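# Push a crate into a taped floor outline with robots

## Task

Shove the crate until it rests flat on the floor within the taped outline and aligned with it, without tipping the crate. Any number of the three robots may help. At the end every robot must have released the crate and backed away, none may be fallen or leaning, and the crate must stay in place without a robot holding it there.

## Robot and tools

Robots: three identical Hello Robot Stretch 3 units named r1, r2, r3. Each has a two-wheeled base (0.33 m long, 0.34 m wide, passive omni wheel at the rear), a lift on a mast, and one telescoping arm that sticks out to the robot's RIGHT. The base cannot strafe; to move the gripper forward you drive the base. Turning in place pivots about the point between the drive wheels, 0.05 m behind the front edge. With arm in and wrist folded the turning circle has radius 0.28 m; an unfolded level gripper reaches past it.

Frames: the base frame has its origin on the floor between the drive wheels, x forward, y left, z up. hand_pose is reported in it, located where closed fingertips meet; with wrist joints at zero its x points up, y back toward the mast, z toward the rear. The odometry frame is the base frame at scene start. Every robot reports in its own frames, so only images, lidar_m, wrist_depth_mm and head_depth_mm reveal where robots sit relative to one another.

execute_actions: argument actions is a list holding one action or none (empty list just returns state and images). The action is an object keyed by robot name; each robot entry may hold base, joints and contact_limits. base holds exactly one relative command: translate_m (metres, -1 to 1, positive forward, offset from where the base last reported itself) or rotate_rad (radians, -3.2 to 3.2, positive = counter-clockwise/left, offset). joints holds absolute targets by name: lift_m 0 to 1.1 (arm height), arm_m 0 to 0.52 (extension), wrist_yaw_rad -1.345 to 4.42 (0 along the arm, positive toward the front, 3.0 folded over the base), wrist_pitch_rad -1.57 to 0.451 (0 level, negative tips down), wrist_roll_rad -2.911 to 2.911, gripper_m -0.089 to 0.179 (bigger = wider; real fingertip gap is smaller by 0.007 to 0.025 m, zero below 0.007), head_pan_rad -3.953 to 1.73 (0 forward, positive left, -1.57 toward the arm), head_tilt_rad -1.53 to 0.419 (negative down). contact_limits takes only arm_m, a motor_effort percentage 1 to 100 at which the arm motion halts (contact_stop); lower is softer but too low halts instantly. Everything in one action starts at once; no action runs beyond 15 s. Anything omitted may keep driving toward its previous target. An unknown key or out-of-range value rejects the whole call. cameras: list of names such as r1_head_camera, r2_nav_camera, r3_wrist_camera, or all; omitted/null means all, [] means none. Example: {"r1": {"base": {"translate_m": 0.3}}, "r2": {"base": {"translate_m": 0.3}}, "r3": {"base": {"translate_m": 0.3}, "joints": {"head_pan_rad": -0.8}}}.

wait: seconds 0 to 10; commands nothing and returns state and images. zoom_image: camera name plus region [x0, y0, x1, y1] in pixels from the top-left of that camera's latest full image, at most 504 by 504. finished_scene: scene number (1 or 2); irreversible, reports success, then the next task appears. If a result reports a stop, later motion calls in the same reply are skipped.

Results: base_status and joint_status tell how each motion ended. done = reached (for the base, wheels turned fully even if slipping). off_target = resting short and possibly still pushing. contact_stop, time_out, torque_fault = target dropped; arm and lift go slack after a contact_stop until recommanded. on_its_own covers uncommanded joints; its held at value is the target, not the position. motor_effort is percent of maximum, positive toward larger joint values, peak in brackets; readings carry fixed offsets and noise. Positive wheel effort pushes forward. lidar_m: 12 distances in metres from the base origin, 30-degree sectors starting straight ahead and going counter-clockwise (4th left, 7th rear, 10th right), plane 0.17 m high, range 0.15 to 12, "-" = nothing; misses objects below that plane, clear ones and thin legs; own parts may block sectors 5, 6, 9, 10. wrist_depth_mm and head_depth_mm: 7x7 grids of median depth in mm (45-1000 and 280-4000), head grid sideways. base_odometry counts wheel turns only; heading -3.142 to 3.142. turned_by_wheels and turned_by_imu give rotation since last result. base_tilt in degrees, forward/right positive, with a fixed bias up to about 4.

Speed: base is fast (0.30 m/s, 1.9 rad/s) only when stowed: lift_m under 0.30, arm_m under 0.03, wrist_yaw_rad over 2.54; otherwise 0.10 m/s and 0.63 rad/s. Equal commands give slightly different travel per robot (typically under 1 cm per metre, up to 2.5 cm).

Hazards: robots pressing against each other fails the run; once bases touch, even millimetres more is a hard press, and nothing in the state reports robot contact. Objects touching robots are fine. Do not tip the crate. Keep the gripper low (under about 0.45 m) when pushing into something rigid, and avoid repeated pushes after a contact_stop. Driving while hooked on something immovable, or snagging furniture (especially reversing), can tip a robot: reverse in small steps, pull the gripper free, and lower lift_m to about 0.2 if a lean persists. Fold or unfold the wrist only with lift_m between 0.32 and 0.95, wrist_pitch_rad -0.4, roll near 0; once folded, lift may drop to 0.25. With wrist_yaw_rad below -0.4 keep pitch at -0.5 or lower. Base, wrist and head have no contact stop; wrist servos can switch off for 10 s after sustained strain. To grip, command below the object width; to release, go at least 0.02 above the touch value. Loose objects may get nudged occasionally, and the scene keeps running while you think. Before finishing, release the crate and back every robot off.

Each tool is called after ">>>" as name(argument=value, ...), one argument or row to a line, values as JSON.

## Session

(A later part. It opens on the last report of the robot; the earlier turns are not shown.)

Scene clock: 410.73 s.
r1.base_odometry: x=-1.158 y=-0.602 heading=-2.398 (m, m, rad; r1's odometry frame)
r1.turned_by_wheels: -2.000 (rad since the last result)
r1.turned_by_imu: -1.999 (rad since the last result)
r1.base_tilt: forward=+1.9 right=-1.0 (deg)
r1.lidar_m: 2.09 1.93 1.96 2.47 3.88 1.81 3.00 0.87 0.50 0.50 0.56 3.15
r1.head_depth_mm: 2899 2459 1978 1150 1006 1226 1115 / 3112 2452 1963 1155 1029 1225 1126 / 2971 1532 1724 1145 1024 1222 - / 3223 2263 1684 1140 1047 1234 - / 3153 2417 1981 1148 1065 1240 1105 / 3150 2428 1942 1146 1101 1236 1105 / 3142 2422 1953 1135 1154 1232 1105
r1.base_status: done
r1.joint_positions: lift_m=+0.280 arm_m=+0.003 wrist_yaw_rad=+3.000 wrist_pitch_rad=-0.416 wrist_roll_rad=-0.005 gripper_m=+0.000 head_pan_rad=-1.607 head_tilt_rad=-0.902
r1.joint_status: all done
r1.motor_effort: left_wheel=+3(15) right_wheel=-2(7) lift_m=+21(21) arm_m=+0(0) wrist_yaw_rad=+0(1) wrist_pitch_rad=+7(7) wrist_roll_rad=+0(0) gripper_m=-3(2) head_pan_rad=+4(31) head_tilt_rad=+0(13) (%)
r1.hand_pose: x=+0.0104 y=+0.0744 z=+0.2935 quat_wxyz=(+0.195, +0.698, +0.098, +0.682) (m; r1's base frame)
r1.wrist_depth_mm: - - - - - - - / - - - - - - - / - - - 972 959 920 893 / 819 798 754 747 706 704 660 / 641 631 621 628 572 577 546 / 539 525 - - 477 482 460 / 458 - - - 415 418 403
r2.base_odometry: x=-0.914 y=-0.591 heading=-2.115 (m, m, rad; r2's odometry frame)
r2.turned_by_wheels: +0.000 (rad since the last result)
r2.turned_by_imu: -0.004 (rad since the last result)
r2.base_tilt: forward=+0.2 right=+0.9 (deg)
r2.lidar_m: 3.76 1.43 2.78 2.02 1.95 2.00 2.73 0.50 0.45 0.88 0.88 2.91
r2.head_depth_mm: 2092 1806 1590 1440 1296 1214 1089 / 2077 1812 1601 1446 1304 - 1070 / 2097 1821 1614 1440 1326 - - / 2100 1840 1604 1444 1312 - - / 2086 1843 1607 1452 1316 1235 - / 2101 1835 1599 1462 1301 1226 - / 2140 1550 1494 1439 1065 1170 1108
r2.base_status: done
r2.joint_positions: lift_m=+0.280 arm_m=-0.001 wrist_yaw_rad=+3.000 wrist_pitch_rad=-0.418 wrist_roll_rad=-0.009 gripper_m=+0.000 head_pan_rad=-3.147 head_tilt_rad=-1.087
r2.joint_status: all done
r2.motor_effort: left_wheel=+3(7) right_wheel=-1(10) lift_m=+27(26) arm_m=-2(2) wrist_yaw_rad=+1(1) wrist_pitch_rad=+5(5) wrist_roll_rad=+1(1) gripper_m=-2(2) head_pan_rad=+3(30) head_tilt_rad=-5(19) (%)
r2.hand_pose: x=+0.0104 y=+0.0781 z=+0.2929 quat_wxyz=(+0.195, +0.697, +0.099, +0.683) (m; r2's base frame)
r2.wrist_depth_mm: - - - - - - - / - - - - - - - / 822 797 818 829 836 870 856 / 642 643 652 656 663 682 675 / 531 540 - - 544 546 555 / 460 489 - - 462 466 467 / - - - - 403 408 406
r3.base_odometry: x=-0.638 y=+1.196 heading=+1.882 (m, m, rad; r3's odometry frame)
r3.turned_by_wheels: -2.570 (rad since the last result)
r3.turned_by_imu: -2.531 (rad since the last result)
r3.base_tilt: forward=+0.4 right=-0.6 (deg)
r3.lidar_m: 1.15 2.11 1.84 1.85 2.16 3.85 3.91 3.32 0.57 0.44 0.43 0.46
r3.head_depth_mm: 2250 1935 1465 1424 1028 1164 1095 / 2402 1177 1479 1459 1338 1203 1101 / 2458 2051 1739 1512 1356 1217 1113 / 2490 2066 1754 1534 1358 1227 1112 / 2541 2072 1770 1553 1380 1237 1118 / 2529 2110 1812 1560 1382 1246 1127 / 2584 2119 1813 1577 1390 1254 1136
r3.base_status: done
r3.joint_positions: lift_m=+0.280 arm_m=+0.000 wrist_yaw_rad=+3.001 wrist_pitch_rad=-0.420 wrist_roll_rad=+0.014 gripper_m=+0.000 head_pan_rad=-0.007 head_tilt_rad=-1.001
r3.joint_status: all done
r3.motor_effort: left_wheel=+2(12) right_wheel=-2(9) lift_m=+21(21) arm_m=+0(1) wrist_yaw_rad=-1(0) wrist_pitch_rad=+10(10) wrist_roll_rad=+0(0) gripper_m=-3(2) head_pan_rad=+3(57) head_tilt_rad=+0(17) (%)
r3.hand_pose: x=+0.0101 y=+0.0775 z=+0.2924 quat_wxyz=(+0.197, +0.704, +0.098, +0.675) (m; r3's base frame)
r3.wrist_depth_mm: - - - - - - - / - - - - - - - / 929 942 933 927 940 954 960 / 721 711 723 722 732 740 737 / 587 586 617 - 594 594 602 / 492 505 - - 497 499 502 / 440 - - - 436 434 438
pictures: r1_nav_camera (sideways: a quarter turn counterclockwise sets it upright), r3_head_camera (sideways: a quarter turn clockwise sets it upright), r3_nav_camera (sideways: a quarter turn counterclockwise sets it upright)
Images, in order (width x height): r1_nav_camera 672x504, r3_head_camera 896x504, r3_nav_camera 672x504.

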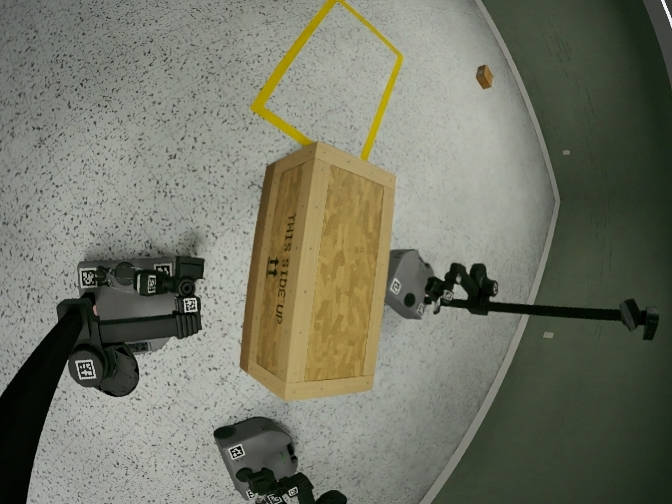

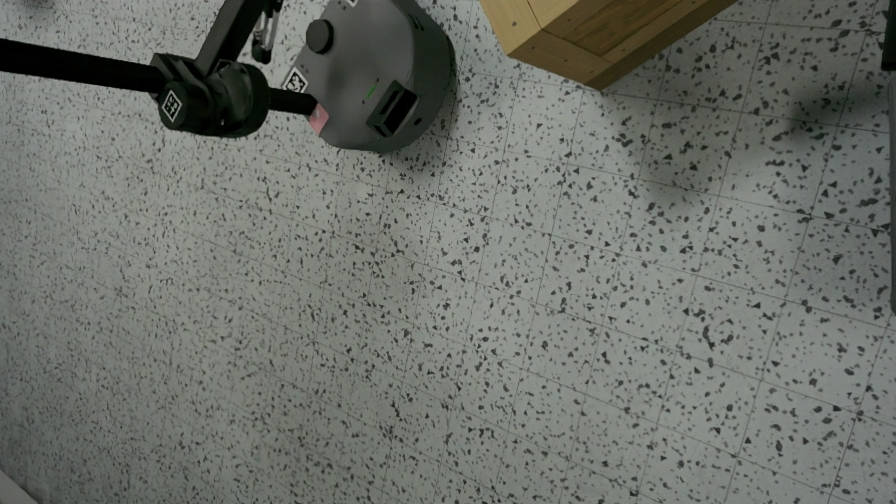

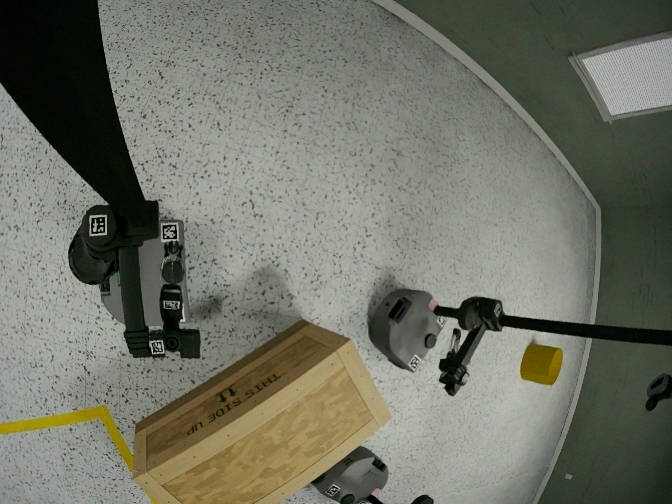

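>>> execute_actions(
  actions=[
    {"r1":{"base":{"translate_m":0.0}},"r2":{"base":{"rotate_rad":1.27}},"r3":{"base":{"rotate_rad":0.11}}},
  ],
  cameras=["r2_head_camera"],
)

>>> execute_actions(
  actions=[
    {"r3":{"base":{"translate_m":0.6}}},
  ],
  cameras=["r3_nav_camera","r3_head_camera"],
)

Scene clock: 420.77 s.
r1.base_odometry: x=-1.158 y=-0.602 heading=-2.398 (m, m, rad; r1's odometry frame)
r1.turned_by_wheels: +0.000 (rad since the last result)
r1.turned_by_imu: +0.000 (rad since the last result)
r1.base_tilt: forward=+1.8 right=-1.0 (deg)
r1.lidar_m: 2.09 1.94 1.96 2.47 3.86 1.81 3.05 0.88 0.50 0.50 0.56 3.16
r1.head_depth_mm: 2846 2465 1982 1156 1006 1223 1113 / 3104 2460 1956 1152 1023 1225 1125 / 3089 2180 1737 1146 1032 1224 - / 3189 2206 1665 1140 1049 1244 - / 3224 2422 1961 1144 1060 1232 1110 / 3136 2390 1964 1143 1108 1233 1101 / 3172 2431 1944 1138 1152 1240 1097
r1.base_status: done
r1.joint_positions: lift_m=+0.280 arm_m=+0.003 wrist_yaw_rad=+3.000 wrist_pitch_rad=-0.416 wrist_roll_rad=-0.005 gripper_m=+0.000 head_pan_rad=-1.607 head_tilt_rad=-0.902
r1.joint_status: not commanded
r1.motor_effort: left_wheel=+2(2) right_wheel=-1(2) lift_m=+21(21) arm_m=-1(0) wrist_yaw_rad=-1(1) wrist_pitch_rad=+6(7) wrist_roll_rad=+0(0) gripper_m=-2(3) head_pan_rad=+3(2) head_tilt_rad=+0(1) (%)
r1.hand_pose: x=+0.0104 y=+0.0744 z=+0.2935 quat_wxyz=(+0.195, +0.698, +0.098, +0.682) (m; r1's base frame)
r1.wrist_depth_mm: - - - - - - - / - - - - - - - / - - - - 936 945 888 / 833 785 766 740 732 712 683 / 644 642 620 627 580 560 560 / 533 528 - - 490 483 468 / 457 - - - 418 412 403
r2.base_odometry: x=-0.914 y=-0.591 heading=-0.846 (m, m, rad; r2's odometry frame)
r2.turned_by_wheels: +1.270 (rad since the last result)
r2.turned_by_imu: +1.254 (rad since the last result)
r2.base_tilt: forward=+0.2 right=+0.9 (deg)
r2.lidar_m: 2.32 1.95 1.94 2.17 1.13 0.46 0.45 0.88 2.81 3.15 1.43 1.46
r2.head_depth_mm: 2083 1293 1114 1004 1254 1207 1088 / 2073 1270 1129 1003 1258 - 1079 / 2093 1267 1120 1009 1168 - - / 2088 1790 1579 1428 1289 - - / 2111 1834 1628 1433 1315 1230 - / 2125 1857 1600 1329 1324 1217 - / 2106 1833 1113 1280 1280 1203 1107
r2.base_status: done
r2.joint_positions: lift_m=+0.280 arm_m=-0.001 wrist_yaw_rad=+3.000 wrist_pitch_rad=-0.418 wrist_roll_rad=-0.009 gripper_m=+0.000 head_pan_rad=-3.146 head_tilt_rad=-1.087
r2.joint_status: not commanded
r2.motor_effort: left_wheel=-1(8) right_wheel=+2(11) lift_m=+26(27) arm_m=-3(3) wrist_yaw_rad=+0(1) wrist_pitch_rad=+5(5) wrist_roll_rad=+1(1) gripper_m=-2(2) head_pan_rad=+3(3) head_tilt_rad=-5(6) (%)
r2.hand_pose: x=+0.0104 y=+0.0781 z=+0.2929 quat_wxyz=(+0.195, +0.697, +0.099, +0.683) (m; r2's base frame)
r2.wrist_depth_mm: - - - - - - - / - - - - - - - / 808 811 839 851 842 847 848 / 650 660 658 669 666 664 678 / 537 538 - - 552 553 556 / 454 487 - - 460 473 471 / - - - - 404 405 406
r3.base_odometry: x=-0.638 y=+1.196 heading=+1.992 (m, m, rad; r3's odometry frame)
r3.turned_by_wheels: +0.110 (rad since the last result)
r3.turned_by_imu: +0.107 (rad since the last result)
r3.base_tilt: forward=+0.4 right=-0.6 (deg)
r3.lidar_m: 3.03 2.01 1.84 1.86 2.33 3.90 3.95 3.13 0.52 0.43 0.43 0.48
r3.head_depth_mm: 2364 1988 1708 1443 1240 1184 1096 / 2388 2007 1722 1508 1350 1209 1101 / 2427 2037 1738 1525 1351 1219 1101 / 2489 2054 1756 1535 1363 1226 1113 / 2525 2082 1782 1556 1373 1234 1120 / 2562 2104 1793 1565 1380 1249 1132 / 2477 2140 1805 1584 1396 1252 1134
r3.base_status: done
r3.joint_positions: lift_m=+0.280 arm_m=+0.000 wrist_yaw_rad=+3.001 wrist_pitch_rad=-0.420 wrist_roll_rad=+0.014 gripper_m=+0.000 head_pan_rad=-0.007 head_tilt_rad=-1.001
r3.joint_status: not commanded
r3.motor_effort: left_wheel=-2(8) right_wheel=+3(9) lift_m=+21(21) arm_m=-1(1) wrist_yaw_rad=-1(1) wrist_pitch_rad=+10(10) wrist_roll_rad=+0(0) gripper_m=-3(3) head_pan_rad=+5(4) head_tilt_rad=+0(1) (%)
r3.hand_pose: x=+0.0101 y=+0.0775 z=+0.2924 quat_wxyz=(+0.197, +0.704, +0.098, +0.675) (m; r3's base frame)
r3.wrist_depth_mm: - - - - - - - / - - - - - - - / 909 933 946 935 934 949 950 / 719 708 736 722 721 734 729 / 592 586 613 - 597 591 601 / 499 504 - - 501 503 505 / 440 - - - 437 435 439
pictures: r2_head_camera (sideways: a quarter turn clockwise sets it upright)
Images, in order (width x height): r2_head_camera 896x504.

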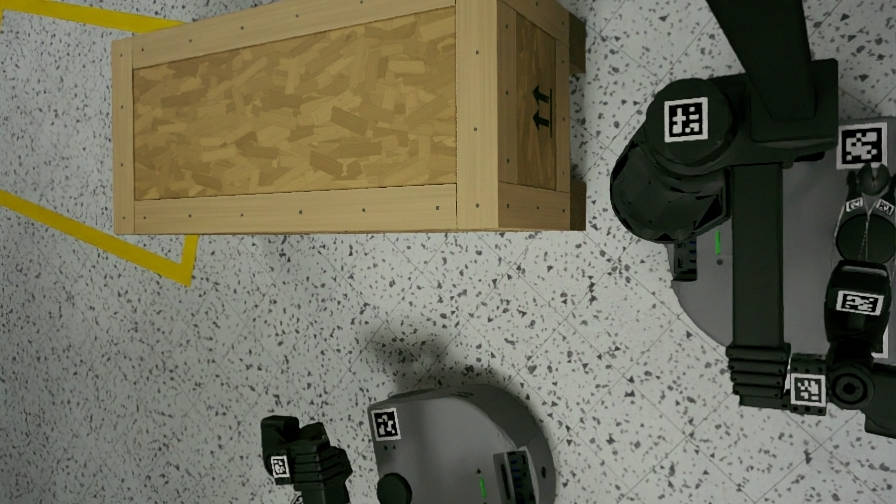

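Scene clock: 424.40 s.
r1.base_odometry: x=-1.158 y=-0.602 heading=-2.398 (m, m, rad; r1's odometry frame)
r1.turned_by_wheels: +0.000 (rad since the last result)
r1.turned_by_imu: +0.000 (rad since the last result)
r1.base_tilt: forward=+1.8 right=-1.0 (deg)
r1.lidar_m: 2.09 1.94 1.96 2.47 3.88 1.81 3.03 0.88 0.50 0.50 0.56 3.16
r1.head_depth_mm: 2865 2470 1909 1157 1008 1228 1112 / 3053 2446 1966 1149 1029 1220 1126 / 3207 2465 1955 1144 1030 1215 - / 3179 2413 1957 1148 1052 1240 - / 3132 2434 1953 1138 1058 1241 1101 / 3191 2427 1948 1146 1103 1240 1103 / 3175 2414 1936 1140 1150 1240 1105
r1.base_status: not commanded
r1.joint_positions: lift_m=+0.280 arm_m=+0.003 wrist_yaw_rad=+3.000 wrist_pitch_rad=-0.416 wrist_roll_rad=-0.005 gripper_m=+0.000 head_pan_rad=-1.607 head_tilt_rad=-0.902
r1.joint_status: not commanded
r1.motor_effort: left_wheel=+1(1) right_wheel=+0(1) lift_m=+20(21) arm_m=+0(1) wrist_yaw_rad=+0(0) wrist_pitch_rad=+7(7) wrist_roll_rad=+0(0) gripper_m=-2(2) head_pan_rad=+3(3) head_tilt_rad=+0(0) (%)
r1.hand_pose: x=+0.0104 y=+0.0744 z=+0.2935 quat_wxyz=(+0.195, +0.698, +0.098, +0.682) (m; r1's base frame)
r1.wrist_depth_mm: - - - - - - - / - - - - - - - / - - - - 956 911 888 / 830 787 772 743 724 699 683 / 647 624 602 615 589 561 560 / 522 518 - - 486 480 471 / 463 - - - 418 416 401
r2.base_odometry: x=-0.914 y=-0.591 heading=-0.846 (m, m, rad; r2's odometry frame)
r2.turned_by_wheels: +0.000 (rad since the last result)
r2.turned_by_imu: -0.001 (rad since the last result)
r2.base_tilt: forward=+0.2 right=+1.0 (deg)
r2.lidar_m: 2.32 1.95 1.94 2.18 0.66 0.46 0.45 0.88 2.81 3.14 1.43 1.46
r2.head_depth_mm: 2087 1289 1115 1003 1247 1207 1089 / 2101 1268 1123 1005 1256 - 1074 / 2097 1268 1122 1005 1173 - - / 2100 1794 1585 1419 1295 - - / 2085 1825 1619 1446 1317 1233 - / 2116 1825 1600 1330 1312 1219 - / 2128 1833 1111 1269 1283 1204 1109
r2.base_status: not commanded
r2.joint_positions: lift_m=+0.280 arm_m=-0.001 wrist_yaw_rad=+3.000 wrist_pitch_rad=-0.418 wrist_roll_rad=-0.009 gripper_m=+0.000 head_pan_rad=-3.146 head_tilt_rad=-1.087
r2.joint_status: not commanded
r2.motor_effort: left_wheel=-1(1) right_wheel=+2(3) lift_m=+26(27) arm_m=-3(3) wrist_yaw_rad=+1(1) wrist_pitch_rad=+5(5) wrist_roll_rad=+0(1) gripper_m=-2(2) head_pan_rad=+3(4) head_tilt_rad=-6(5) (%)
r2.hand_pose: x=+0.0104 y=+0.0781 z=+0.2929 quat_wxyz=(+0.195, +0.697, +0.099, +0.683) (m; r2's base frame)
r2.wrist_depth_mm: - - - - - - - / - - - - - - - / 551 542 825 859 855 868 863 / 601 582 658 662 666 672 671 / 534 530 - - 549 550 547 / 453 486 - - 465 462 467 / - - - - 405 402 405
r3.base_odometry: x=-0.883 y=+1.743 heading=+1.992 (m, m, rad; r3's odometry frame)
r3.turned_by_wheels: +0.000 (rad since the last result)
r3.turned_by_imu: -0.002 (rad since the last result)
r3.base_tilt: forward=+0.4 right=-0.5 (deg)
r3.lidar_m: 2.67 1.76 1.62 1.64 2.04 4.24 4.53 0.55 0.31 0.36 0.52 2.09
r3.head_depth_mm: 2369 1987 1710 1494 1333 1204 1094 / 2419 2010 1724 1518 1340 1207 1103 / 2457 2050 1742 1532 1352 1213 1109 / 2498 2066 1752 1537 1362 1225 1116 / 2524 2082 1773 1546 1372 1238 1116 / 2468 2116 1799 1564 1386 1243 1128 / 2274 2140 1819 1574 1398 1247 1131
r3.base_status: done
r3.joint_positions: lift_m=+0.280 arm_m=+0.000 wrist_yaw_rad=+3.001 wrist_pitch_rad=-0.420 wrist_roll_rad=+0.014 gripper_m=+0.000 head_pan_rad=-0.007 head_tilt_rad=-1.000
r3.joint_status: not commanded
r3.motor_effort: left_wheel=-2(9) right_wheel=+2(12) lift_m=+21(21) arm_m=-1(0) wrist_yaw_rad=-2(1) wrist_pitch_rad=+10(10) wrist_roll_rad=+0(0) gripper_m=-3(1) head_pan_rad=+4(3) head_tilt_rad=+0(0) (%)
r3.hand_pose: x=+0.0101 y=+0.0775 z=+0.2924 quat_wxyz=(+0.197, +0.704, +0.098, +0.675) (m; r3's base frame)
r3.wrist_depth_mm: - - - - - - - / - - - - - - - / 918 913 920 938 930 946 955 / 710 716 721 723 736 736 731 / 581 584 618 - 591 600 600 / 494 503 - - 506 503 506 / 440 - - - 432 433 438
pictures: r3_head_camera (sideways: a quarter turn clockwise sets it upright), r3_nav_camera (sideways: a quarter turn counterclockwise sets it upright)
Images, in order (width x height): r3_head_camera 896x504, r3_nav_camera 672x504.

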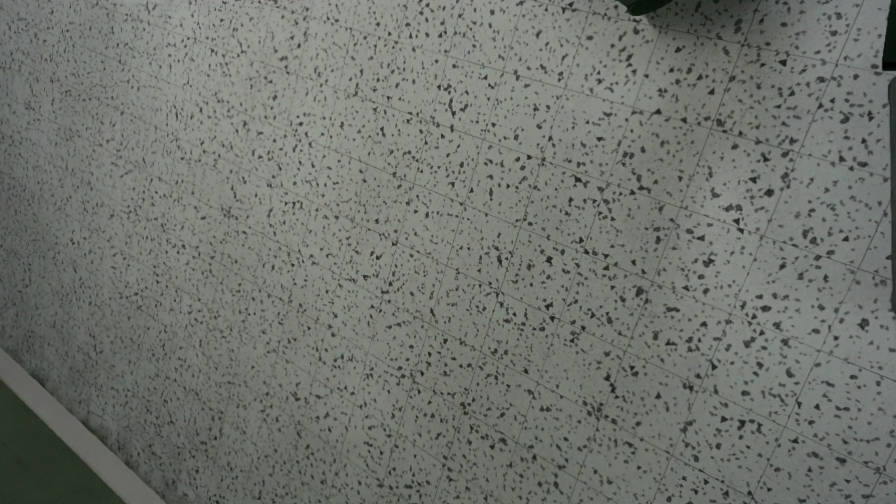

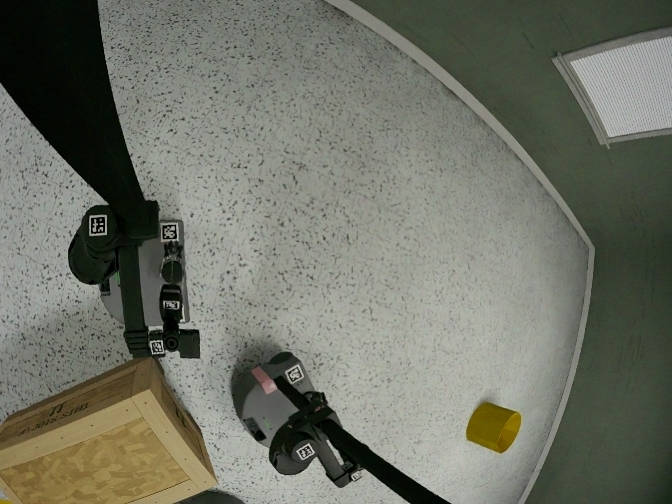

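>>> execute_actions(
  actions=[
    {"r3":{"base":{"translate_m":0.43},"joints":{"head_pan_rad":-3.3,"head_tilt_rad":-1.0}},"r2":{"base":{"translate_m":-0.15},"joints":{"lift_m":0.6}},"r1":{"base":{"translate_m":0.6}}},
  ],
  cameras=[],
)

>>> execute_actions(
  actions=[
    {"r3":{"base":{"rotate_rad":0.40}}},
  ],
  cameras=["r3_nav_camera","r3_head_camera","r1_nav_camera"],
)

Scene clock: 436.23 s.
r1.base_odometry: x=-1.599 y=-1.008 heading=-2.398 (m, m, rad; r1's odometry frame)
r1.turned_by_wheels: +0.000 (rad since the last result)
r1.turned_by_imu: -0.001 (rad since the last result)
r1.base_tilt: forward=+1.8 right=-1.0 (deg)
r1.lidar_m: 1.58 1.46 1.48 1.86 3.92 2.33 1.32 0.75 0.62 4.19 4.42 2.37
r1.head_depth_mm: 3217 2449 1970 1152 1155 1247 1114 / 3241 2456 1981 1151 1185 1241 1123 / 3247 2419 1971 1574 1335 1238 - / 3208 2425 1951 1646 1403 1245 - / 3161 2446 1951 1636 1417 1242 1104 / 3153 2428 1956 1643 1399 1241 1109 / 3156 2406 1941 1634 1409 1240 1107
r1.base_status: done
r1.joint_positions: lift_m=+0.280 arm_m=+0.003 wrist_yaw_rad=+3.000 wrist_pitch_rad=-0.416 wrist_roll_rad=-0.005 gripper_m=+0.000 head_pan_rad=-1.607 head_tilt_rad=-0.902
r1.joint_status: not commanded
r1.motor_effort: left_wheel=+3(15) right_wheel=-2(7) lift_m=+21(21) arm_m=+0(0) wrist_yaw_rad=+1(0) wrist_pitch_rad=+7(7) wrist_roll_rad=+0(0) gripper_m=-3(3) head_pan_rad=+3(3) head_tilt_rad=+0(0) (%)
r1.hand_pose: x=+0.0104 y=+0.0744 z=+0.2934 quat_wxyz=(+0.195, +0.698, +0.098, +0.682) (m; r1's base frame)
r1.wrist_depth_mm: - - - - - - - / - - - - - - - / - - - 996 954 911 857 / 819 785 766 723 721 685 677 / 643 623 601 618 577 563 545 / 528 522 - - 485 482 470 / 457 - - - 422 414 400
r2.base_odometry: x=-1.013 y=-0.479 heading=-0.846 (m, m, rad; r2's odometry frame)
r2.turned_by_wheels: +0.000 (rad since the last result)
r2.turned_by_imu: -0.002 (rad since the last result)
r2.base_tilt: forward=+0.3 right=+0.9 (deg)
r2.lidar_m: 2.45 2.05 0.56 2.28 0.42 0.31 0.30 1.31 2.71 3.02 1.54 1.54
r2.head_depth_mm: 2084 1285 1116 1003 - - 1074 / 2070 1264 1123 1007 - - 1073 / 2089 1263 1122 1026 - - - / 2081 1831 1587 1426 1316 - - / 2111 1821 1616 1452 1313 - - / 2111 1830 1596 1460 1313 - 1131 / 2125 1554 1487 1457 1316 - -
r2.base_status: done
r2.joint_positions: lift_m=+0.600 arm_m=-0.001 wrist_yaw_rad=+3.000 wrist_pitch_rad=-0.418 wrist_roll_rad=-0.009 gripper_m=+0.000 head_pan_rad=-3.146 head_tilt_rad=-1.087
r2.joint_status: all done
r2.motor_effort: left_wheel=-1(12) right_wheel=+2(7) lift_m=+37(37) arm_m=-3(3) wrist_yaw_rad=+1(0) wrist_pitch_rad=+5(5) wrist_roll_rad=+1(1) gripper_m=-3(2) head_pan_rad=+2(3) head_tilt_rad=-5(5) (%)
r2.hand_pose: x=+0.0104 y=+0.0781 z=+0.6125 quat_wxyz=(+0.195, +0.697, +0.099, +0.683) (m; r2's base frame)
r2.wrist_depth_mm: - - - - - - - / - - - 689 - - - / - - - - 515 - - / - - - - 613 - - / 448 894 - - 831 987 - / 401 609 - 779 788 832 822 / 380 593 720 716 719 709 718
r3.base_odometry: x=-1.059 y=+2.136 heading=+1.992 (m, m, rad; r3's odometry frame)
r3.turned_by_wheels: +0.000 (rad since the last result)
r3.turned_by_imu: -0.002 (rad since the last result)
r3.base_tilt: forward=+0.4 right=-0.6 (deg)
r3.lidar_m: 2.41 1.59 1.46 1.47 1.83 3.79 4.91 0.61 0.51 0.56 1.80 1.76
r3.head_depth_mm: 2382 1989 1707 1502 1332 1209 1067 / 2400 2025 1737 1514 1338 1246 - / 2451 2049 1752 1526 1354 - - / 2473 2069 1767 1542 1355 1248 - / 2528 2094 1785 1559 1375 1235 - / 2538 2125 1794 1567 1383 1243 1138 / 2594 2145 1817 1515 1110 1254 1111
r3.base_status: done
r3.joint_positions: lift_m=+0.280 arm_m=+0.000 wrist_yaw_rad=+3.001 wrist_pitch_rad=-0.420 wrist_roll_rad=+0.014 gripper_m=+0.000 head_pan_rad=-3.293 head_tilt_rad=-1.000
r3.joint_status: all done
r3.motor_effort: left_wheel=-1(9) right_wheel=+3(12) lift_m=+21(21) arm_m=+0(0) wrist_yaw_rad=-1(0) wrist_pitch_rad=+10(10) wrist_roll_rad=+0(0) gripper_m=-1(1) head_pan_rad=-5(58) head_tilt_rad=+1(3) (%)
r3.hand_pose: x=+0.0101 y=+0.0775 z=+0.2924 quat_wxyz=(+0.197, +0.704, +0.098, +0.675) (m; r3's base frame)
r3.wrist_depth_mm: - - - - - - - / - - - - - - - / 926 922 927 939 933 939 955 / 717 727 728 718 724 729 748 / 586 580 608 - 596 596 598 / 497 501 - - 497 502 502 / 437 - - - 436 434 436
pictures: none
No camera images: the call's "cameras" was empty. Leave "cameras" out to get every camera's image.

Scene clock: 437.43 s.
r1.base_odometry: x=-1.599 y=-1.008 heading=-2.398 (m, m, rad; r1's odometry frame)
r1.turned_by_wheels: +0.000 (rad since the last result)
r1.turned_by_imu: +0.000 (rad since the last result)
r1.base_tilt: forward=+1.8 right=-1.0 (deg)
r1.lidar_m: 1.58 1.46 1.47 1.86 3.92 2.33 1.32 0.75 0.62 4.17 4.44 2.36
r1.head_depth_mm: 3158 2438 1979 1152 1155 1242 1116 / 3155 2452 1970 1149 1192 1245 1128 / 3241 2433 1957 1579 1341 1238 - / 3208 2437 1973 1642 1401 1243 - / 3184 2421 1951 1629 1399 1244 1102 / 3143 2408 1954 1622 1409 1243 1097 / 3153 2392 1934 1627 1404 1232 1101
r1.base_status: not commanded
r1.joint_positions: lift_m=+0.280 arm_m=+0.003 wrist_yaw_rad=+3.000 wrist_pitch_rad=-0.416 wrist_roll_rad=-0.005 gripper_m=+0.000 head_pan_rad=-1.607 head_tilt_rad=-0.902
r1.joint_status: not commanded
r1.motor_effort: left_wheel=+3(3) right_wheel=-2(2) lift_m=+21(21) arm_m=+0(1) wrist_yaw_rad=-1(1) wrist_pitch_rad=+7(7) wrist_roll_rad=+0(0) gripper_m=-3(2) head_pan_rad=+3(3) head_tilt_rad=+0(0) (%)
r1.hand_pose: x=+0.0104 y=+0.0744 z=+0.2934 quat_wxyz=(+0.195, +0.698, +0.098, +0.682) (m; r1's base frame)
r1.wrist_depth_mm: - - - - - - - / - - - - - - - / - - - - 940 937 868 / 843 825 762 747 712 699 683 / 637 634 608 622 578 573 556 / 537 528 - - 477 473 464 / 459 - - - 413 422 406
r2.base_odometry: x=-1.013 y=-0.479 heading=-0.846 (m, m, rad; r2's odometry frame)
r2.turned_by_wheels: +0.000 (rad since the last result)
r2.turned_by_imu: +0.000 (rad since the last result)
r2.base_tilt: forward=+0.2 right=+0.9 (deg)
r2.lidar_m: 2.45 2.05 0.56 2.29 0.42 0.31 0.30 1.31 2.71 3.02 1.55 1.53
r2.head_depth_mm: 2078 1288 1117 1003 - - 1070 / 2065 1265 1115 1007 - - 1072 / 2085 1273 1119 1023 - - - / 2108 1820 1579 1425 1318 - - / 2093 1838 1606 1458 1317 - - / 2091 1837 1598 1448 1312 - 1134 / 2132 1562 1489 1461 1310 - -
r2.base_status: not commanded
r2.joint_positions: lift_m=+0.600 arm_m=-0.001 wrist_yaw_rad=+3.000 wrist_pitch_rad=-0.418 wrist_roll_rad=-0.009 gripper_m=+0.000 head_pan_rad=-3.146 head_tilt_rad=-1.087
r2.joint_status: not commanded
r2.motor_effort: left_wheel=+0(1) right_wheel=+1(2) lift_m=+38(37) arm_m=-3(3) wrist_yaw_rad=+1(0) wrist_pitch_rad=+5(5) wrist_roll_rad=+1(1) gripper_m=-1(2) head_pan_rad=+2(3) head_tilt_rad=-5(5) (%)
r2.hand_pose: x=+0.0104 y=+0.0781 z=+0.6125 quat_wxyz=(+0.195, +0.697, +0.099, +0.683) (m; r2's base frame)
r2.wrist_depth_mm: - - - - - - - / - - - 620 - - - / - - - - 484 - - / - - - - 836 - - / 451 906 - - 784 970 - / 401 603 - 749 709 816 825 / 380 579 729 718 713 713 717
r3.base_odometry: x=-1.059 y=+2.136 heading=+2.392 (m, m, rad; r3's odometry frame)
r3.turned_by_wheels: +0.400 (rad since the last result)
r3.turned_by_imu: +0.393 (rad since the last result)
r3.base_tilt: forward=+0.4 right=-0.6 (deg)
r3.lidar_m: 1.69 1.46 1.46 1.69 2.93 4.86 0.61 0.51 0.56 3.79 1.76 2.95
r3.head_depth_mm: 2401 1995 1721 1504 1330 1220 1061 / 2436 2019 1733 1504 1342 1259 - / 2440 2039 1743 1521 1358 - - / 2497 2057 1763 1534 1360 1249 - / 2546 1988 1299 1146 1327 1235 - / 2554 1473 1257 1113 1320 1227 1140 / 2590 1484 1263 1104 1200 1089 1138
r3.base_status: done
r3.joint_positions: lift_m=+0.280 arm_m=+0.000 wrist_yaw_rad=+3.001 wrist_pitch_rad=-0.420 wrist_roll_rad=+0.014 gripper_m=+0.000 head_pan_rad=-3.294 head_tilt_rad=-1.000
r3.joint_status: not commanded
r3.motor_effort: left_wheel=-2(9) right_wheel=+3(11) lift_m=+21(21) arm_m=-1(0) wrist_yaw_rad=-1(2) wrist_pitch_rad=+10(10) wrist_roll_rad=+0(0) gripper_m=-3(2) head_pan_rad=-5(5) head_tilt_rad=+0(1) (%)
r3.hand_pose: x=+0.0101 y=+0.0775 z=+0.2924 quat_wxyz=(+0.197, +0.704, +0.098, +0.675) (m; r3's base frame)
r3.wrist_depth_mm: - - - - - - - / - - - - - - - / 920 927 933 939 947 956 942 / 709 719 727 725 738 731 743 / 587 594 613 - 592 593 597 / 496 501 - - 500 502 507 / 442 - - - 435 433 435
pictures: r1_nav_camera (sideways: a quarter turn counterclockwise sets it upright), r3_head_camera (sideways: a quarter turn clockwise sets it upright), r3_nav_camera (sideways: a quarter turn counterclockwise sets it upright)
Images, in order (width x height): r1_nav_camera 672x504, r3_head_camera 896x504, r3_nav_camera 672x504.

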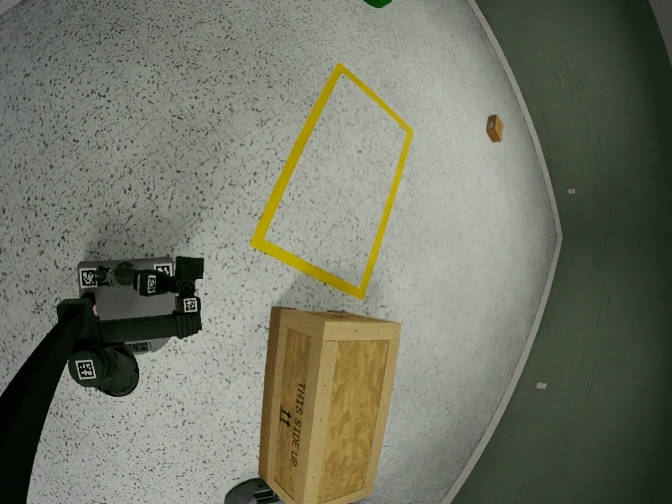

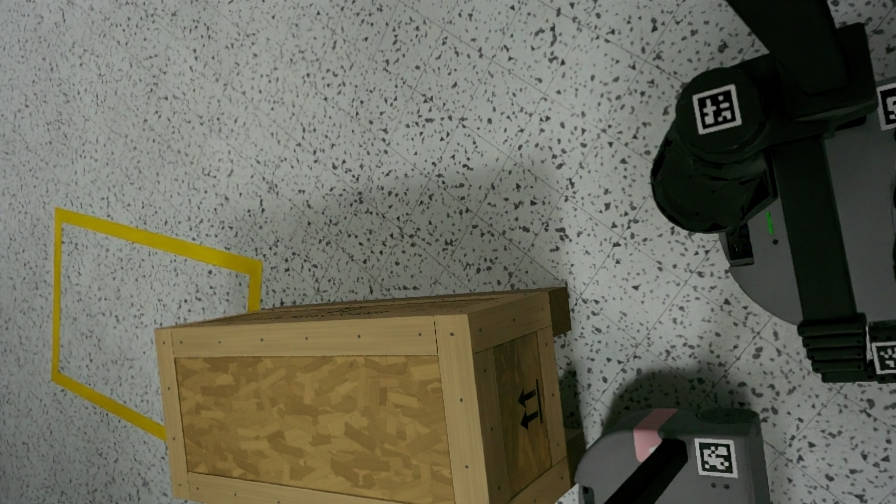

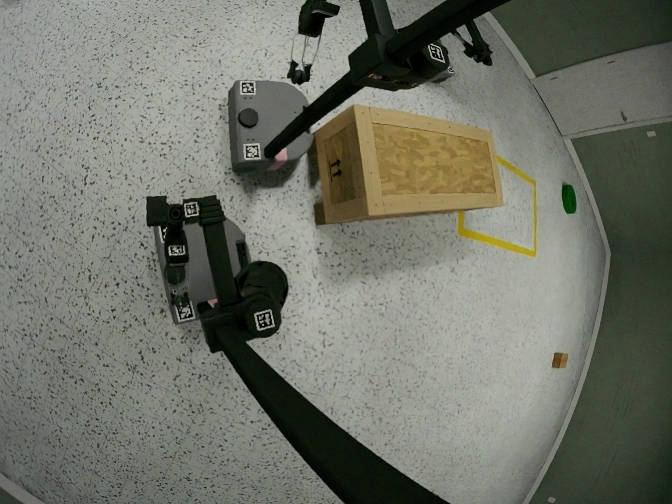

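>>> execute_actions(
  actions=[
    {"r3":{"base":{"rotate_rad":0.08},"joints":{"head_pan_rad":-3.14,"head_tilt_rad":-1.2}},"r1":{"base":{"rotate_rad":-0.3}}},
  ],
  cameras=[],
)

>>> execute_actions(
  actions=[
    {"r3":{"base":{"translate_m":-0.29}},"r1":{"base":{"translate_m":0.45}}},
  ],
  cameras=[],
)

>>> execute_actions(
  actions=[
    {"r3":{"base":{"rotate_rad":-0.08},"joints":{"lift_m":0.5}},"r1":{"joints":{"head_pan_rad":-2.1,"head_tilt_rad":-0.9}}},
  ],
  cameras=["r3_nav_camera","r3_head_camera","r1_head_camera","r2_head_camera"],
)

Scene clock: 447.77 s.
r1.base_odometry: x=-1.599 y=-1.008 heading=-2.698 (m, m, rad; r1's odometry frame)
r1.turned_by_wheels: -0.300 (rad since the last result)
r1.turned_by_imu: -0.300 (rad since the last result)
r1.base_tilt: forward=+1.8 right=-0.9 (deg)
r1.lidar_m: 1.86 1.48 1.46 1.57 2.33 4.23 2.33 0.98 0.67 0.62 4.51 4.12
r1.head_depth_mm: 2936 2482 1987 1174 1362 1240 1112 / 2995 2434 1969 1151 1335 1251 1128 / 3181 2419 1976 1144 1330 1235 - / 3233 2421 1984 1146 1330 1242 - / 3208 2425 1969 1645 1416 1236 1102 / 3156 2381 1945 1626 1414 1237 1095 / 3143 2421 1934 1619 1408 1231 1105
r1.base_status: done
r1.joint_positions: lift_m=+0.280 arm_m=+0.003 wrist_yaw_rad=+3.000 wrist_pitch_rad=-0.416 wrist_roll_rad=-0.005 gripper_m=+0.000 head_pan_rad=-1.607 head_tilt_rad=-0.902
r1.joint_status: not commanded
r1.motor_effort: left_wheel=+4(12) right_wheel=-2(10) lift_m=+20(21) arm_m=+0(0) wrist_yaw_rad=-1(0) wrist_pitch_rad=+7(7) wrist_roll_rad=+0(0) gripper_m=-3(2) head_pan_rad=+4(3) head_tilt_rad=+0(0) (%)
r1.hand_pose: x=+0.0104 y=+0.0744 z=+0.2934 quat_wxyz=(+0.195, +0.698, +0.098, +0.682) (m; r1's base frame)
r1.wrist_depth_mm: - - - - - - - / - - - - - - - / - - - 979 956 905 882 / 815 774 762 753 733 691 677 / 644 621 605 623 582 574 557 / 527 529 - - 485 471 460 / 460 - - - 416 415 409
r2.base_odometry: x=-1.013 y=-0.479 heading=-0.846 (m, m, rad; r2's odometry frame)
r2.turned_by_wheels: +0.000 (rad since the last result)
r2.turned_by_imu: -0.001 (rad since the last result)
r2.base_tilt: forward=+0.2 right=+0.9 (deg)
r2.lidar_m: 2.45 2.05 0.56 2.29 0.42 0.31 0.30 1.32 2.71 3.03 1.54 1.54
r2.head_depth_mm: 2081 1276 1118 1000 - - 1076 / 2079 1263 1126 1011 - - 1077 / 2114 1264 1125 1024 - - - / 2084 1814 1582 1421 1314 - - / 2078 1834 1619 1448 1317 - - / 2105 1827 1620 1456 1314 - 1129 / 2115 1559 1496 1454 1321 - -
r2.base_status: not commanded
r2.joint_positions: lift_m=+0.600 arm_m=-0.001 wrist_yaw_rad=+3.000 wrist_pitch_rad=-0.418 wrist_roll_rad=-0.009 gripper_m=+0.000 head_pan_rad=-3.146 head_tilt_rad=-1.087
r2.joint_status: not commanded
r2.motor_effort: left_wheel=-1(1) right_wheel=+2(3) lift_m=+37(37) arm_m=-3(3) wrist_yaw_rad=+0(1) wrist_pitch_rad=+5(5) wrist_roll_rad=+1(1) gripper_m=-2(2) head_pan_rad=+4(4) head_tilt_rad=-5(5) (%)
r2.hand_pose: x=+0.0104 y=+0.0781 z=+0.6125 quat_wxyz=(+0.195, +0.697, +0.099, +0.683) (m; r2's base frame)
r2.wrist_depth_mm: - - - - - - - / - - - 609 - - - / - - - - 492 - - / - - - - 860 - - / 446 902 - - 789 967 - / 399 606 - 742 695 820 819 / 378 584 696 700 704 716 733
r3.base_odometry: x=-1.059 y=+2.136 heading=+2.472 (m, m, rad; r3's odometry frame)
r3.turned_by_wheels: +0.080 (rad since the last result)
r3.turned_by_imu: +0.078 (rad since the last result)
r3.base_tilt: forward=+0.4 right=-0.6 (deg)
r3.lidar_m: 1.62 1.46 1.46 1.78 3.40 4.91 0.61 0.50 0.56 3.99 1.76 2.59
r3.head_depth_mm: 1772 1612 1465 1353 1264 1144 1092 / 1801 1625 1487 1365 - - 1096 / 1745 1614 1497 1376 - - 1099 / 1275 1142 1092 1361 1300 - 1105 / 1283 1158 1103 1376 1290 - 1108 / 1331 1171 1107 1235 1268 1200 1123 / 1891 1706 1478 1197 1271 1213 1132
r3.base_status: done
r3.joint_positions: lift_m=+0.280 arm_m=+0.000 wrist_yaw_rad=+3.001 wrist_pitch_rad=-0.420 wrist_roll_rad=+0.014 gripper_m=+0.000 head_pan_rad=-3.147 head_tilt_rad=-1.185
r3.joint_status: all done
r3.motor_effort: left_wheel=-2(9) right_wheel=+2(11) lift_m=+21(21) arm_m=-1(1) wrist_yaw_rad=-1(1) wrist_pitch_rad=+10(10) wrist_roll_rad=+0(0) gripper_m=-2(1) head_pan_rad=+5(24) head_tilt_rad=-7(22) (%)
r3.hand_pose: x=+0.0101 y=+0.0775 z=+0.2924 quat_wxyz=(+0.197, +0.704, +0.098, +0.675) (m; r3's base frame)
r3.wrist_depth_mm: - - - - - - - / - - - - - - - / 908 932 943 930 939 953 948 / 709 714 718 717 722 732 747 / 586 586 622 - 594 598 601 / 492 506 - - 500 508 505 / 441 - - - 433 436 434
pictures: none
No camera images: the call's "cameras" was empty. Leave "cameras" out to get every camera's image.

Scene clock: 451.00 s.
r1.base_odometry: x=-2.006 y=-1.202 heading=-2.698 (m, m, rad; r1's odometry frame)
r1.turned_by_wheels: +0.000 (rad since the last result)
r1.turned_by_imu: -0.001 (rad since the last result)
r1.base_tilt: forward=+1.9 right=-1.0 (deg)
r1.lidar_m: 1.52 1.22 1.20 1.29 1.91 4.60 2.78 0.91 0.77 3.79 4.13 3.40
r1.head_depth_mm: 3099 2460 1976 1204 1334 1245 1109 / 3155 2456 1986 1528 1414 1239 1130 / 3180 2464 1978 1649 1411 1241 - / 3224 2451 1968 1654 1411 1235 - / 3173 2398 1985 1633 1416 1238 1106 / 3137 2403 1938 1628 1419 1234 1105 / 3142 2407 1947 1617 1412 1232 1105
r1.base_status: done
r1.joint_positions: lift_m=+0.280 arm_m=+0.003 wrist_yaw_rad=+3.000 wrist_pitch_rad=-0.416 wrist_roll_rad=-0.005 gripper_m=+0.000 head_pan_rad=-1.607 head_tilt_rad=-0.902
r1.joint_status: not commanded
r1.motor_effort: left_wheel=+4(15) right_wheel=-3(5) lift_m=+21(21) arm_m=+0(0) wrist_yaw_rad=+1(1) wrist_pitch_rad=+7(7) wrist_roll_rad=+0(0) gripper_m=-3(2) head_pan_rad=+2(2) head_tilt_rad=+0(0) (%)
r1.hand_pose: x=+0.0104 y=+0.0744 z=+0.2934 quat_wxyz=(+0.195, +0.698, +0.098, +0.682) (m; r1's base frame)
r1.wrist_depth_mm: - - - - - 992 906 / - - - - - - 955 / - - - 994 903 910 890 / 816 802 775 746 710 700 677 / 645 645 615 628 584 560 543 / 539 522 - - 486 476 469 / 448 - - - 421 419 404
r2.base_odometry: x=-1.013 y=-0.479 heading=-0.846 (m, m, rad; r2's odometry frame)
r2.turned_by_wheels: +0.000 (rad since the last result)
r2.turned_by_imu: +0.000 (rad since the last result)
r2.base_tilt: forward=+0.2 right=+1.0 (deg)
r2.lidar_m: 2.45 2.04 2.04 0.43 0.42 0.31 0.30 1.71 2.71 3.03 1.54 1.54
r2.head_depth_mm: 2076 1288 1110 1004 - - 993 / 2089 1272 1120 1001 - - 1074 / 2097 1272 1126 1025 - - - / 2092 1816 1594 1429 1308 - - / 2130 1824 1618 1447 1318 - - / 2087 1764 1614 1455 1313 - 1136 / 1751 1696 1616 1457 1317 - -
r2.base_status: not commanded
r2.joint_positions: lift_m=+0.600 arm_m=-0.001 wrist_yaw_rad=+3.000 wrist_pitch_rad=-0.418 wrist_roll_rad=-0.009 gripper_m=+0.000 head_pan_rad=-3.146 head_tilt_rad=-1.087
r2.joint_status: not commanded
r2.motor_effort: left_wheel=-1(1) right_wheel=+2(2) lift_m=+38(37) arm_m=-3(3) wrist_yaw_rad=+1(0) wrist_pitch_rad=+5(5) wrist_roll_rad=+1(1) gripper_m=-2(2) head_pan_rad=+2(2) head_tilt_rad=-5(5) (%)
r2.hand_pose: x=+0.0104 y=+0.0781 z=+0.6125 quat_wxyz=(+0.195, +0.697, +0.099, +0.683) (m; r2's base frame)
r2.wrist_depth_mm: - - - - - - - / - - 573 - - - - / - - 485 - - - - / - - 406 452 - - - / 446 895 - - 948 957 - / 398 608 - 633 814 829 844 / 379 588 622 678 714 720 726
r3.base_odometry: x=-0.832 y=+1.956 heading=+2.472 (m, m, rad; r3's odometry frame)
r3.turned_by_wheels: +0.000 (rad since the last result)
r3.turned_by_imu: +0.000 (rad since the last result)
r3.base_tilt: forward=+0.4 right=-0.6 (deg)
r3.lidar_m: 1.86 1.68 1.69 2.04 3.94 4.69 0.32 0.35 0.32 0.43 1.87 2.98
r3.head_depth_mm: 1776 1615 1471 1346 1264 1143 1093 / 1792 1624 1480 1363 - - 1095 / 1802 1582 1460 1361 - - 1100 / 1831 1145 1045 963 1241 - 1108 / 1278 1161 1057 978 1272 - 1116 / 1869 1174 1063 990 1149 1089 1120 / 1811 1702 1530 1015 1143 1062 1135
r3.base_status: done
r3.joint_positions: lift_m=+0.280 arm_m=+0.000 wrist_yaw_rad=+3.001 wrist_pitch_rad=-0.420 wrist_roll_rad=+0.014 gripper_m=+0.000 head_pan_rad=-3.147 head_tilt_rad=-1.186
r3.joint_status: not commanded
r3.motor_effort: left_wheel=-2(12) right_wheel=+2(8) lift_m=+22(21) arm_m=+0(0) wrist_yaw_rad=-1(1) wrist_pitch_rad=+10(10) wrist_roll_rad=+0(0) gripper_m=-1(2) head_pan_rad=+4(5) head_tilt_rad=-7(7) (%)
r3.hand_pose: x=+0.0101 y=+0.0775 z=+0.2924 quat_wxyz=(+0.197, +0.704, +0.098, +0.675) (m; r3's base frame)
r3.wrist_depth_mm: - - - - - - - / - - - - - - - / 917 924 936 950 933 930 962 / 709 723 719 724 731 733 744 / 586 584 618 - 593 598 599 / 496 501 - - 504 506 507 / 435 - - - 431 438 439
pictures: none
No camera images: the call's "cameras" was empty. Leave "cameras" out to get every camera's image.

Scene clock: 453.83 s.
r1.base_odometry: x=-2.006 y=-1.202 heading=-2.698 (m, m, rad; r1's odometry frame)
r1.turned_by_wheels: +0.000 (rad since the last result)
r1.turned_by_imu: +0.000 (rad since the last result)
r1.base_tilt: forward=+1.9 right=-1.0 (deg)
r1.lidar_m: 1.53 1.22 1.20 1.28 1.92 4.59 2.77 0.91 0.77 3.79 4.13 3.41
r1.head_depth_mm: 1775 2386 1428 1611 1414 1246 1134 / 3085 2443 1378 1518 1414 1240 1127 / 3078 2424 1363 1301 1414 1240 - / 3063 2461 1370 1304 1411 1234 - / 3082 2422 1940 1569 1414 1236 1143 / 3099 2430 1957 1648 1413 1241 1102 / 3110 2408 1935 1638 1390 1240 1100
r1.base_status: not commanded
r1.joint_positions: lift_m=+0.280 arm_m=+0.003 wrist_yaw_rad=+3.000 wrist_pitch_rad=-0.416 wrist_roll_rad=-0.005 gripper_m=+0.000 head_pan_rad=-2.093 head_tilt_rad=-0.902
r1.joint_status: all done
r1.motor_effort: left_wheel=+3(3) right_wheel=-2(2) lift_m=+20(21) arm_m=+0(0) wrist_yaw_rad=-1(0) wrist_pitch_rad=+6(6) wrist_roll_rad=+0(0) gripper_m=-2(2) head_pan_rad=-2(27) head_tilt_rad=+0(1) (%)
r1.hand_pose: x=+0.0104 y=+0.0744 z=+0.2934 quat_wxyz=(+0.195, +0.698, +0.098, +0.682) (m; r1's base frame)
r1.wrist_depth_mm: - - - - - - 930 / - - - - - - 956 / - - - 995 947 934 895 / 801 807 769 744 710 699 669 / 639 638 619 624 586 574 562 / 527 523 - - 486 481 474 / 454 - - - 417 417 399
r2.base_odometry: x=-1.013 y=-0.479 heading=-0.846 (m, m, rad; r2's odometry frame)
r2.turned_by_wheels: +0.000 (rad since the last result)
r2.turned_by_imu: +0.000 (rad since the last result)
r2.base_tilt: forward=+0.2 right=+1.0 (deg)
r2.lidar_m: 2.44 2.04 2.04 0.43 0.42 0.31 0.30 1.71 2.71 3.04 1.54 1.54
r2.head_depth_mm: 2077 1295 1116 1000 - - 1005 / 2050 1263 1117 1008 - - 1073 / 2101 1266 1120 1019 - - - / 2078 1832 1595 1424 1308 - - / 2105 1836 1619 1450 1318 - - / 2060 1770 1613 1452 1323 - 1132 / 1745 1695 1631 1457 1321 - -
r2.base_status: not commanded
r2.joint_positions: lift_m=+0.600 arm_m=-0.001 wrist_yaw_rad=+3.000 wrist_pitch_rad=-0.418 wrist_roll_rad=-0.009 gripper_m=+0.000 head_pan_rad=-3.146 head_tilt_rad=-1.087
r2.joint_status: not commanded
r2.motor_effort: left_wheel=-1(0) right_wheel=+2(3) lift_m=+37(37) arm_m=-3(2) wrist_yaw_rad=+1(0) wrist_pitch_rad=+5(5) wrist_roll_rad=+1(1) gripper_m=-2(3) head_pan_rad=+3(4) head_tilt_rad=-5(5) (%)
r2.hand_pose: x=+0.0104 y=+0.0781 z=+0.6125 quat_wxyz=(+0.195, +0.697, +0.099, +0.683) (m; r2's base frame)
r2.wrist_depth_mm: - - 539 317 - - - / - - - 397 - - - / - - - - - - - / - - - - - - - / 450 899 - - 945 967 - / 396 610 - 634 810 813 839 / 381 590 639 675 710 710 716
r3.base_odometry: x=-0.832 y=+1.956 heading=+2.392 (m, m, rad; r3's odometry frame)
r3.turned_by_wheels: -0.080 (rad since the last result)
r3.turned_by_imu: -0.079 (rad since the last result)
r3.base_tilt: forward=+0.4 right=-0.6 (deg)
r3.lidar_m: 1.95 1.67 1.68 1.94 3.37 4.67 0.32 0.33 0.32 0.35 1.88 3.39
r3.head_depth_mm: 1767 1607 1471 1367 - 1139 1092 / 1797 1623 1475 1390 - - 1093 / 1804 1636 1492 1400 - - 1094 / 1823 1158 1059 986 1243 - 1111 / 1856 1160 1060 966 1276 - 1117 / 1855 1168 1061 979 1159 - 1108 / 1881 1682 1084 983 1141 1051 1131
r3.base_status: done
r3.joint_positions: lift_m=+0.500 arm_m=+0.000 wrist_yaw_rad=+3.001 wrist_pitch_rad=-0.420 wrist_roll_rad=+0.014 gripper_m=+0.000 head_pan_rad=-3.146 head_tilt_rad=-1.186
r3.joint_status: all done
r3.motor_effort: left_wheel=+3(11) right_wheel=-3(9) lift_m=+29(31) arm_m=-1(0) wrist_yaw_rad=+0(1) wrist_pitch_rad=+10(10) wrist_roll_rad=+0(0) gripper_m=-2(2) head_pan_rad=+3(5) head_tilt_rad=-8(6) (%)
r3.hand_pose: x=+0.0101 y=+0.0775 z=+0.5120 quat_wxyz=(+0.197, +0.704, +0.098, +0.675) (m; r3's base frame)
r3.wrist_depth_mm: - - - - - - - / - - - - - - - / - - - - - - - / - - - - - - - / 890 901 918 - 904 903 900 / 759 753 - - 771 768 767 / 661 652 661 651 657 664 662
pictures: r1_head_camera (sideways: a quarter turn clockwise sets it upright), r2_head_camera (sideways: a quarter turn clockwise sets it upright), r3_head_camera (sideways: a quarter turn clockwise sets it upright), r3_nav_camera (sideways: a quarter turn counterclockwise sets it upright)
Images, in order (width x height): r1_head_camera 896x504, r2_head_camera 896x504, r3_head_camera 896x504, r3_nav_camera 672x504.

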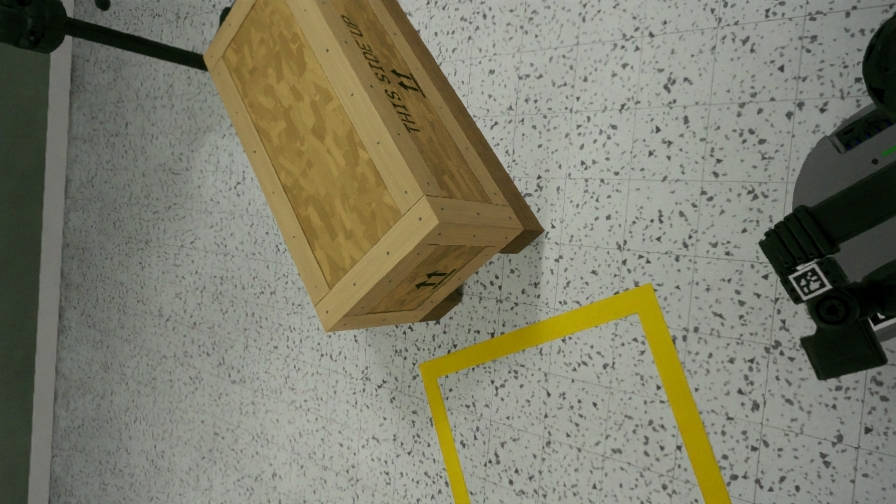

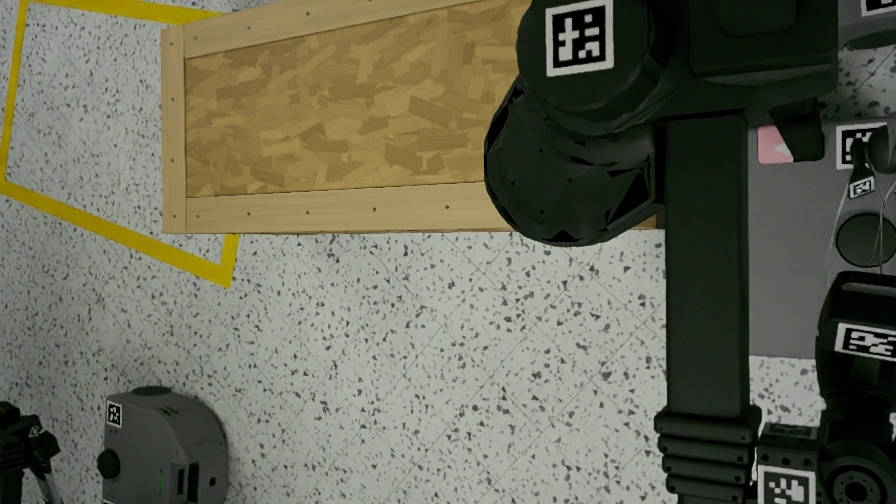

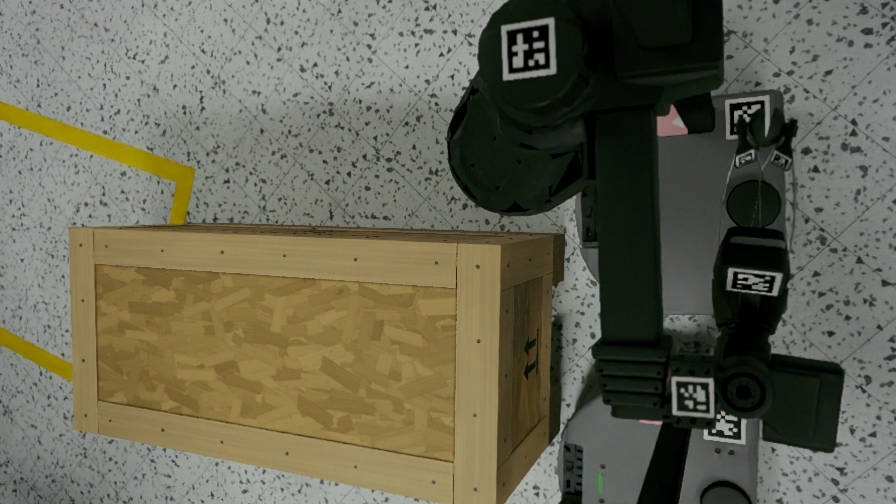

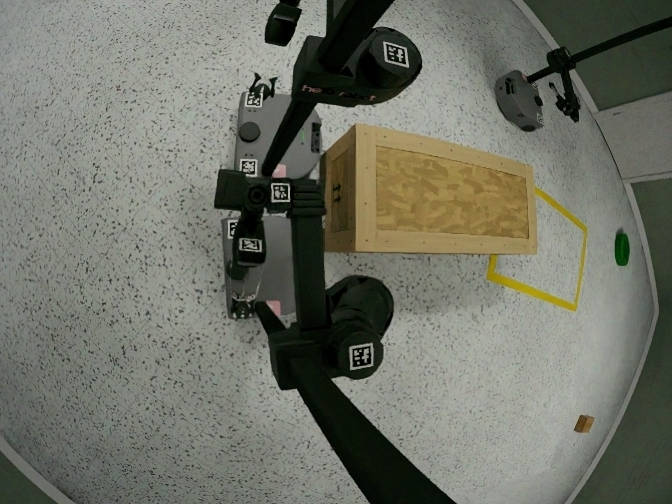

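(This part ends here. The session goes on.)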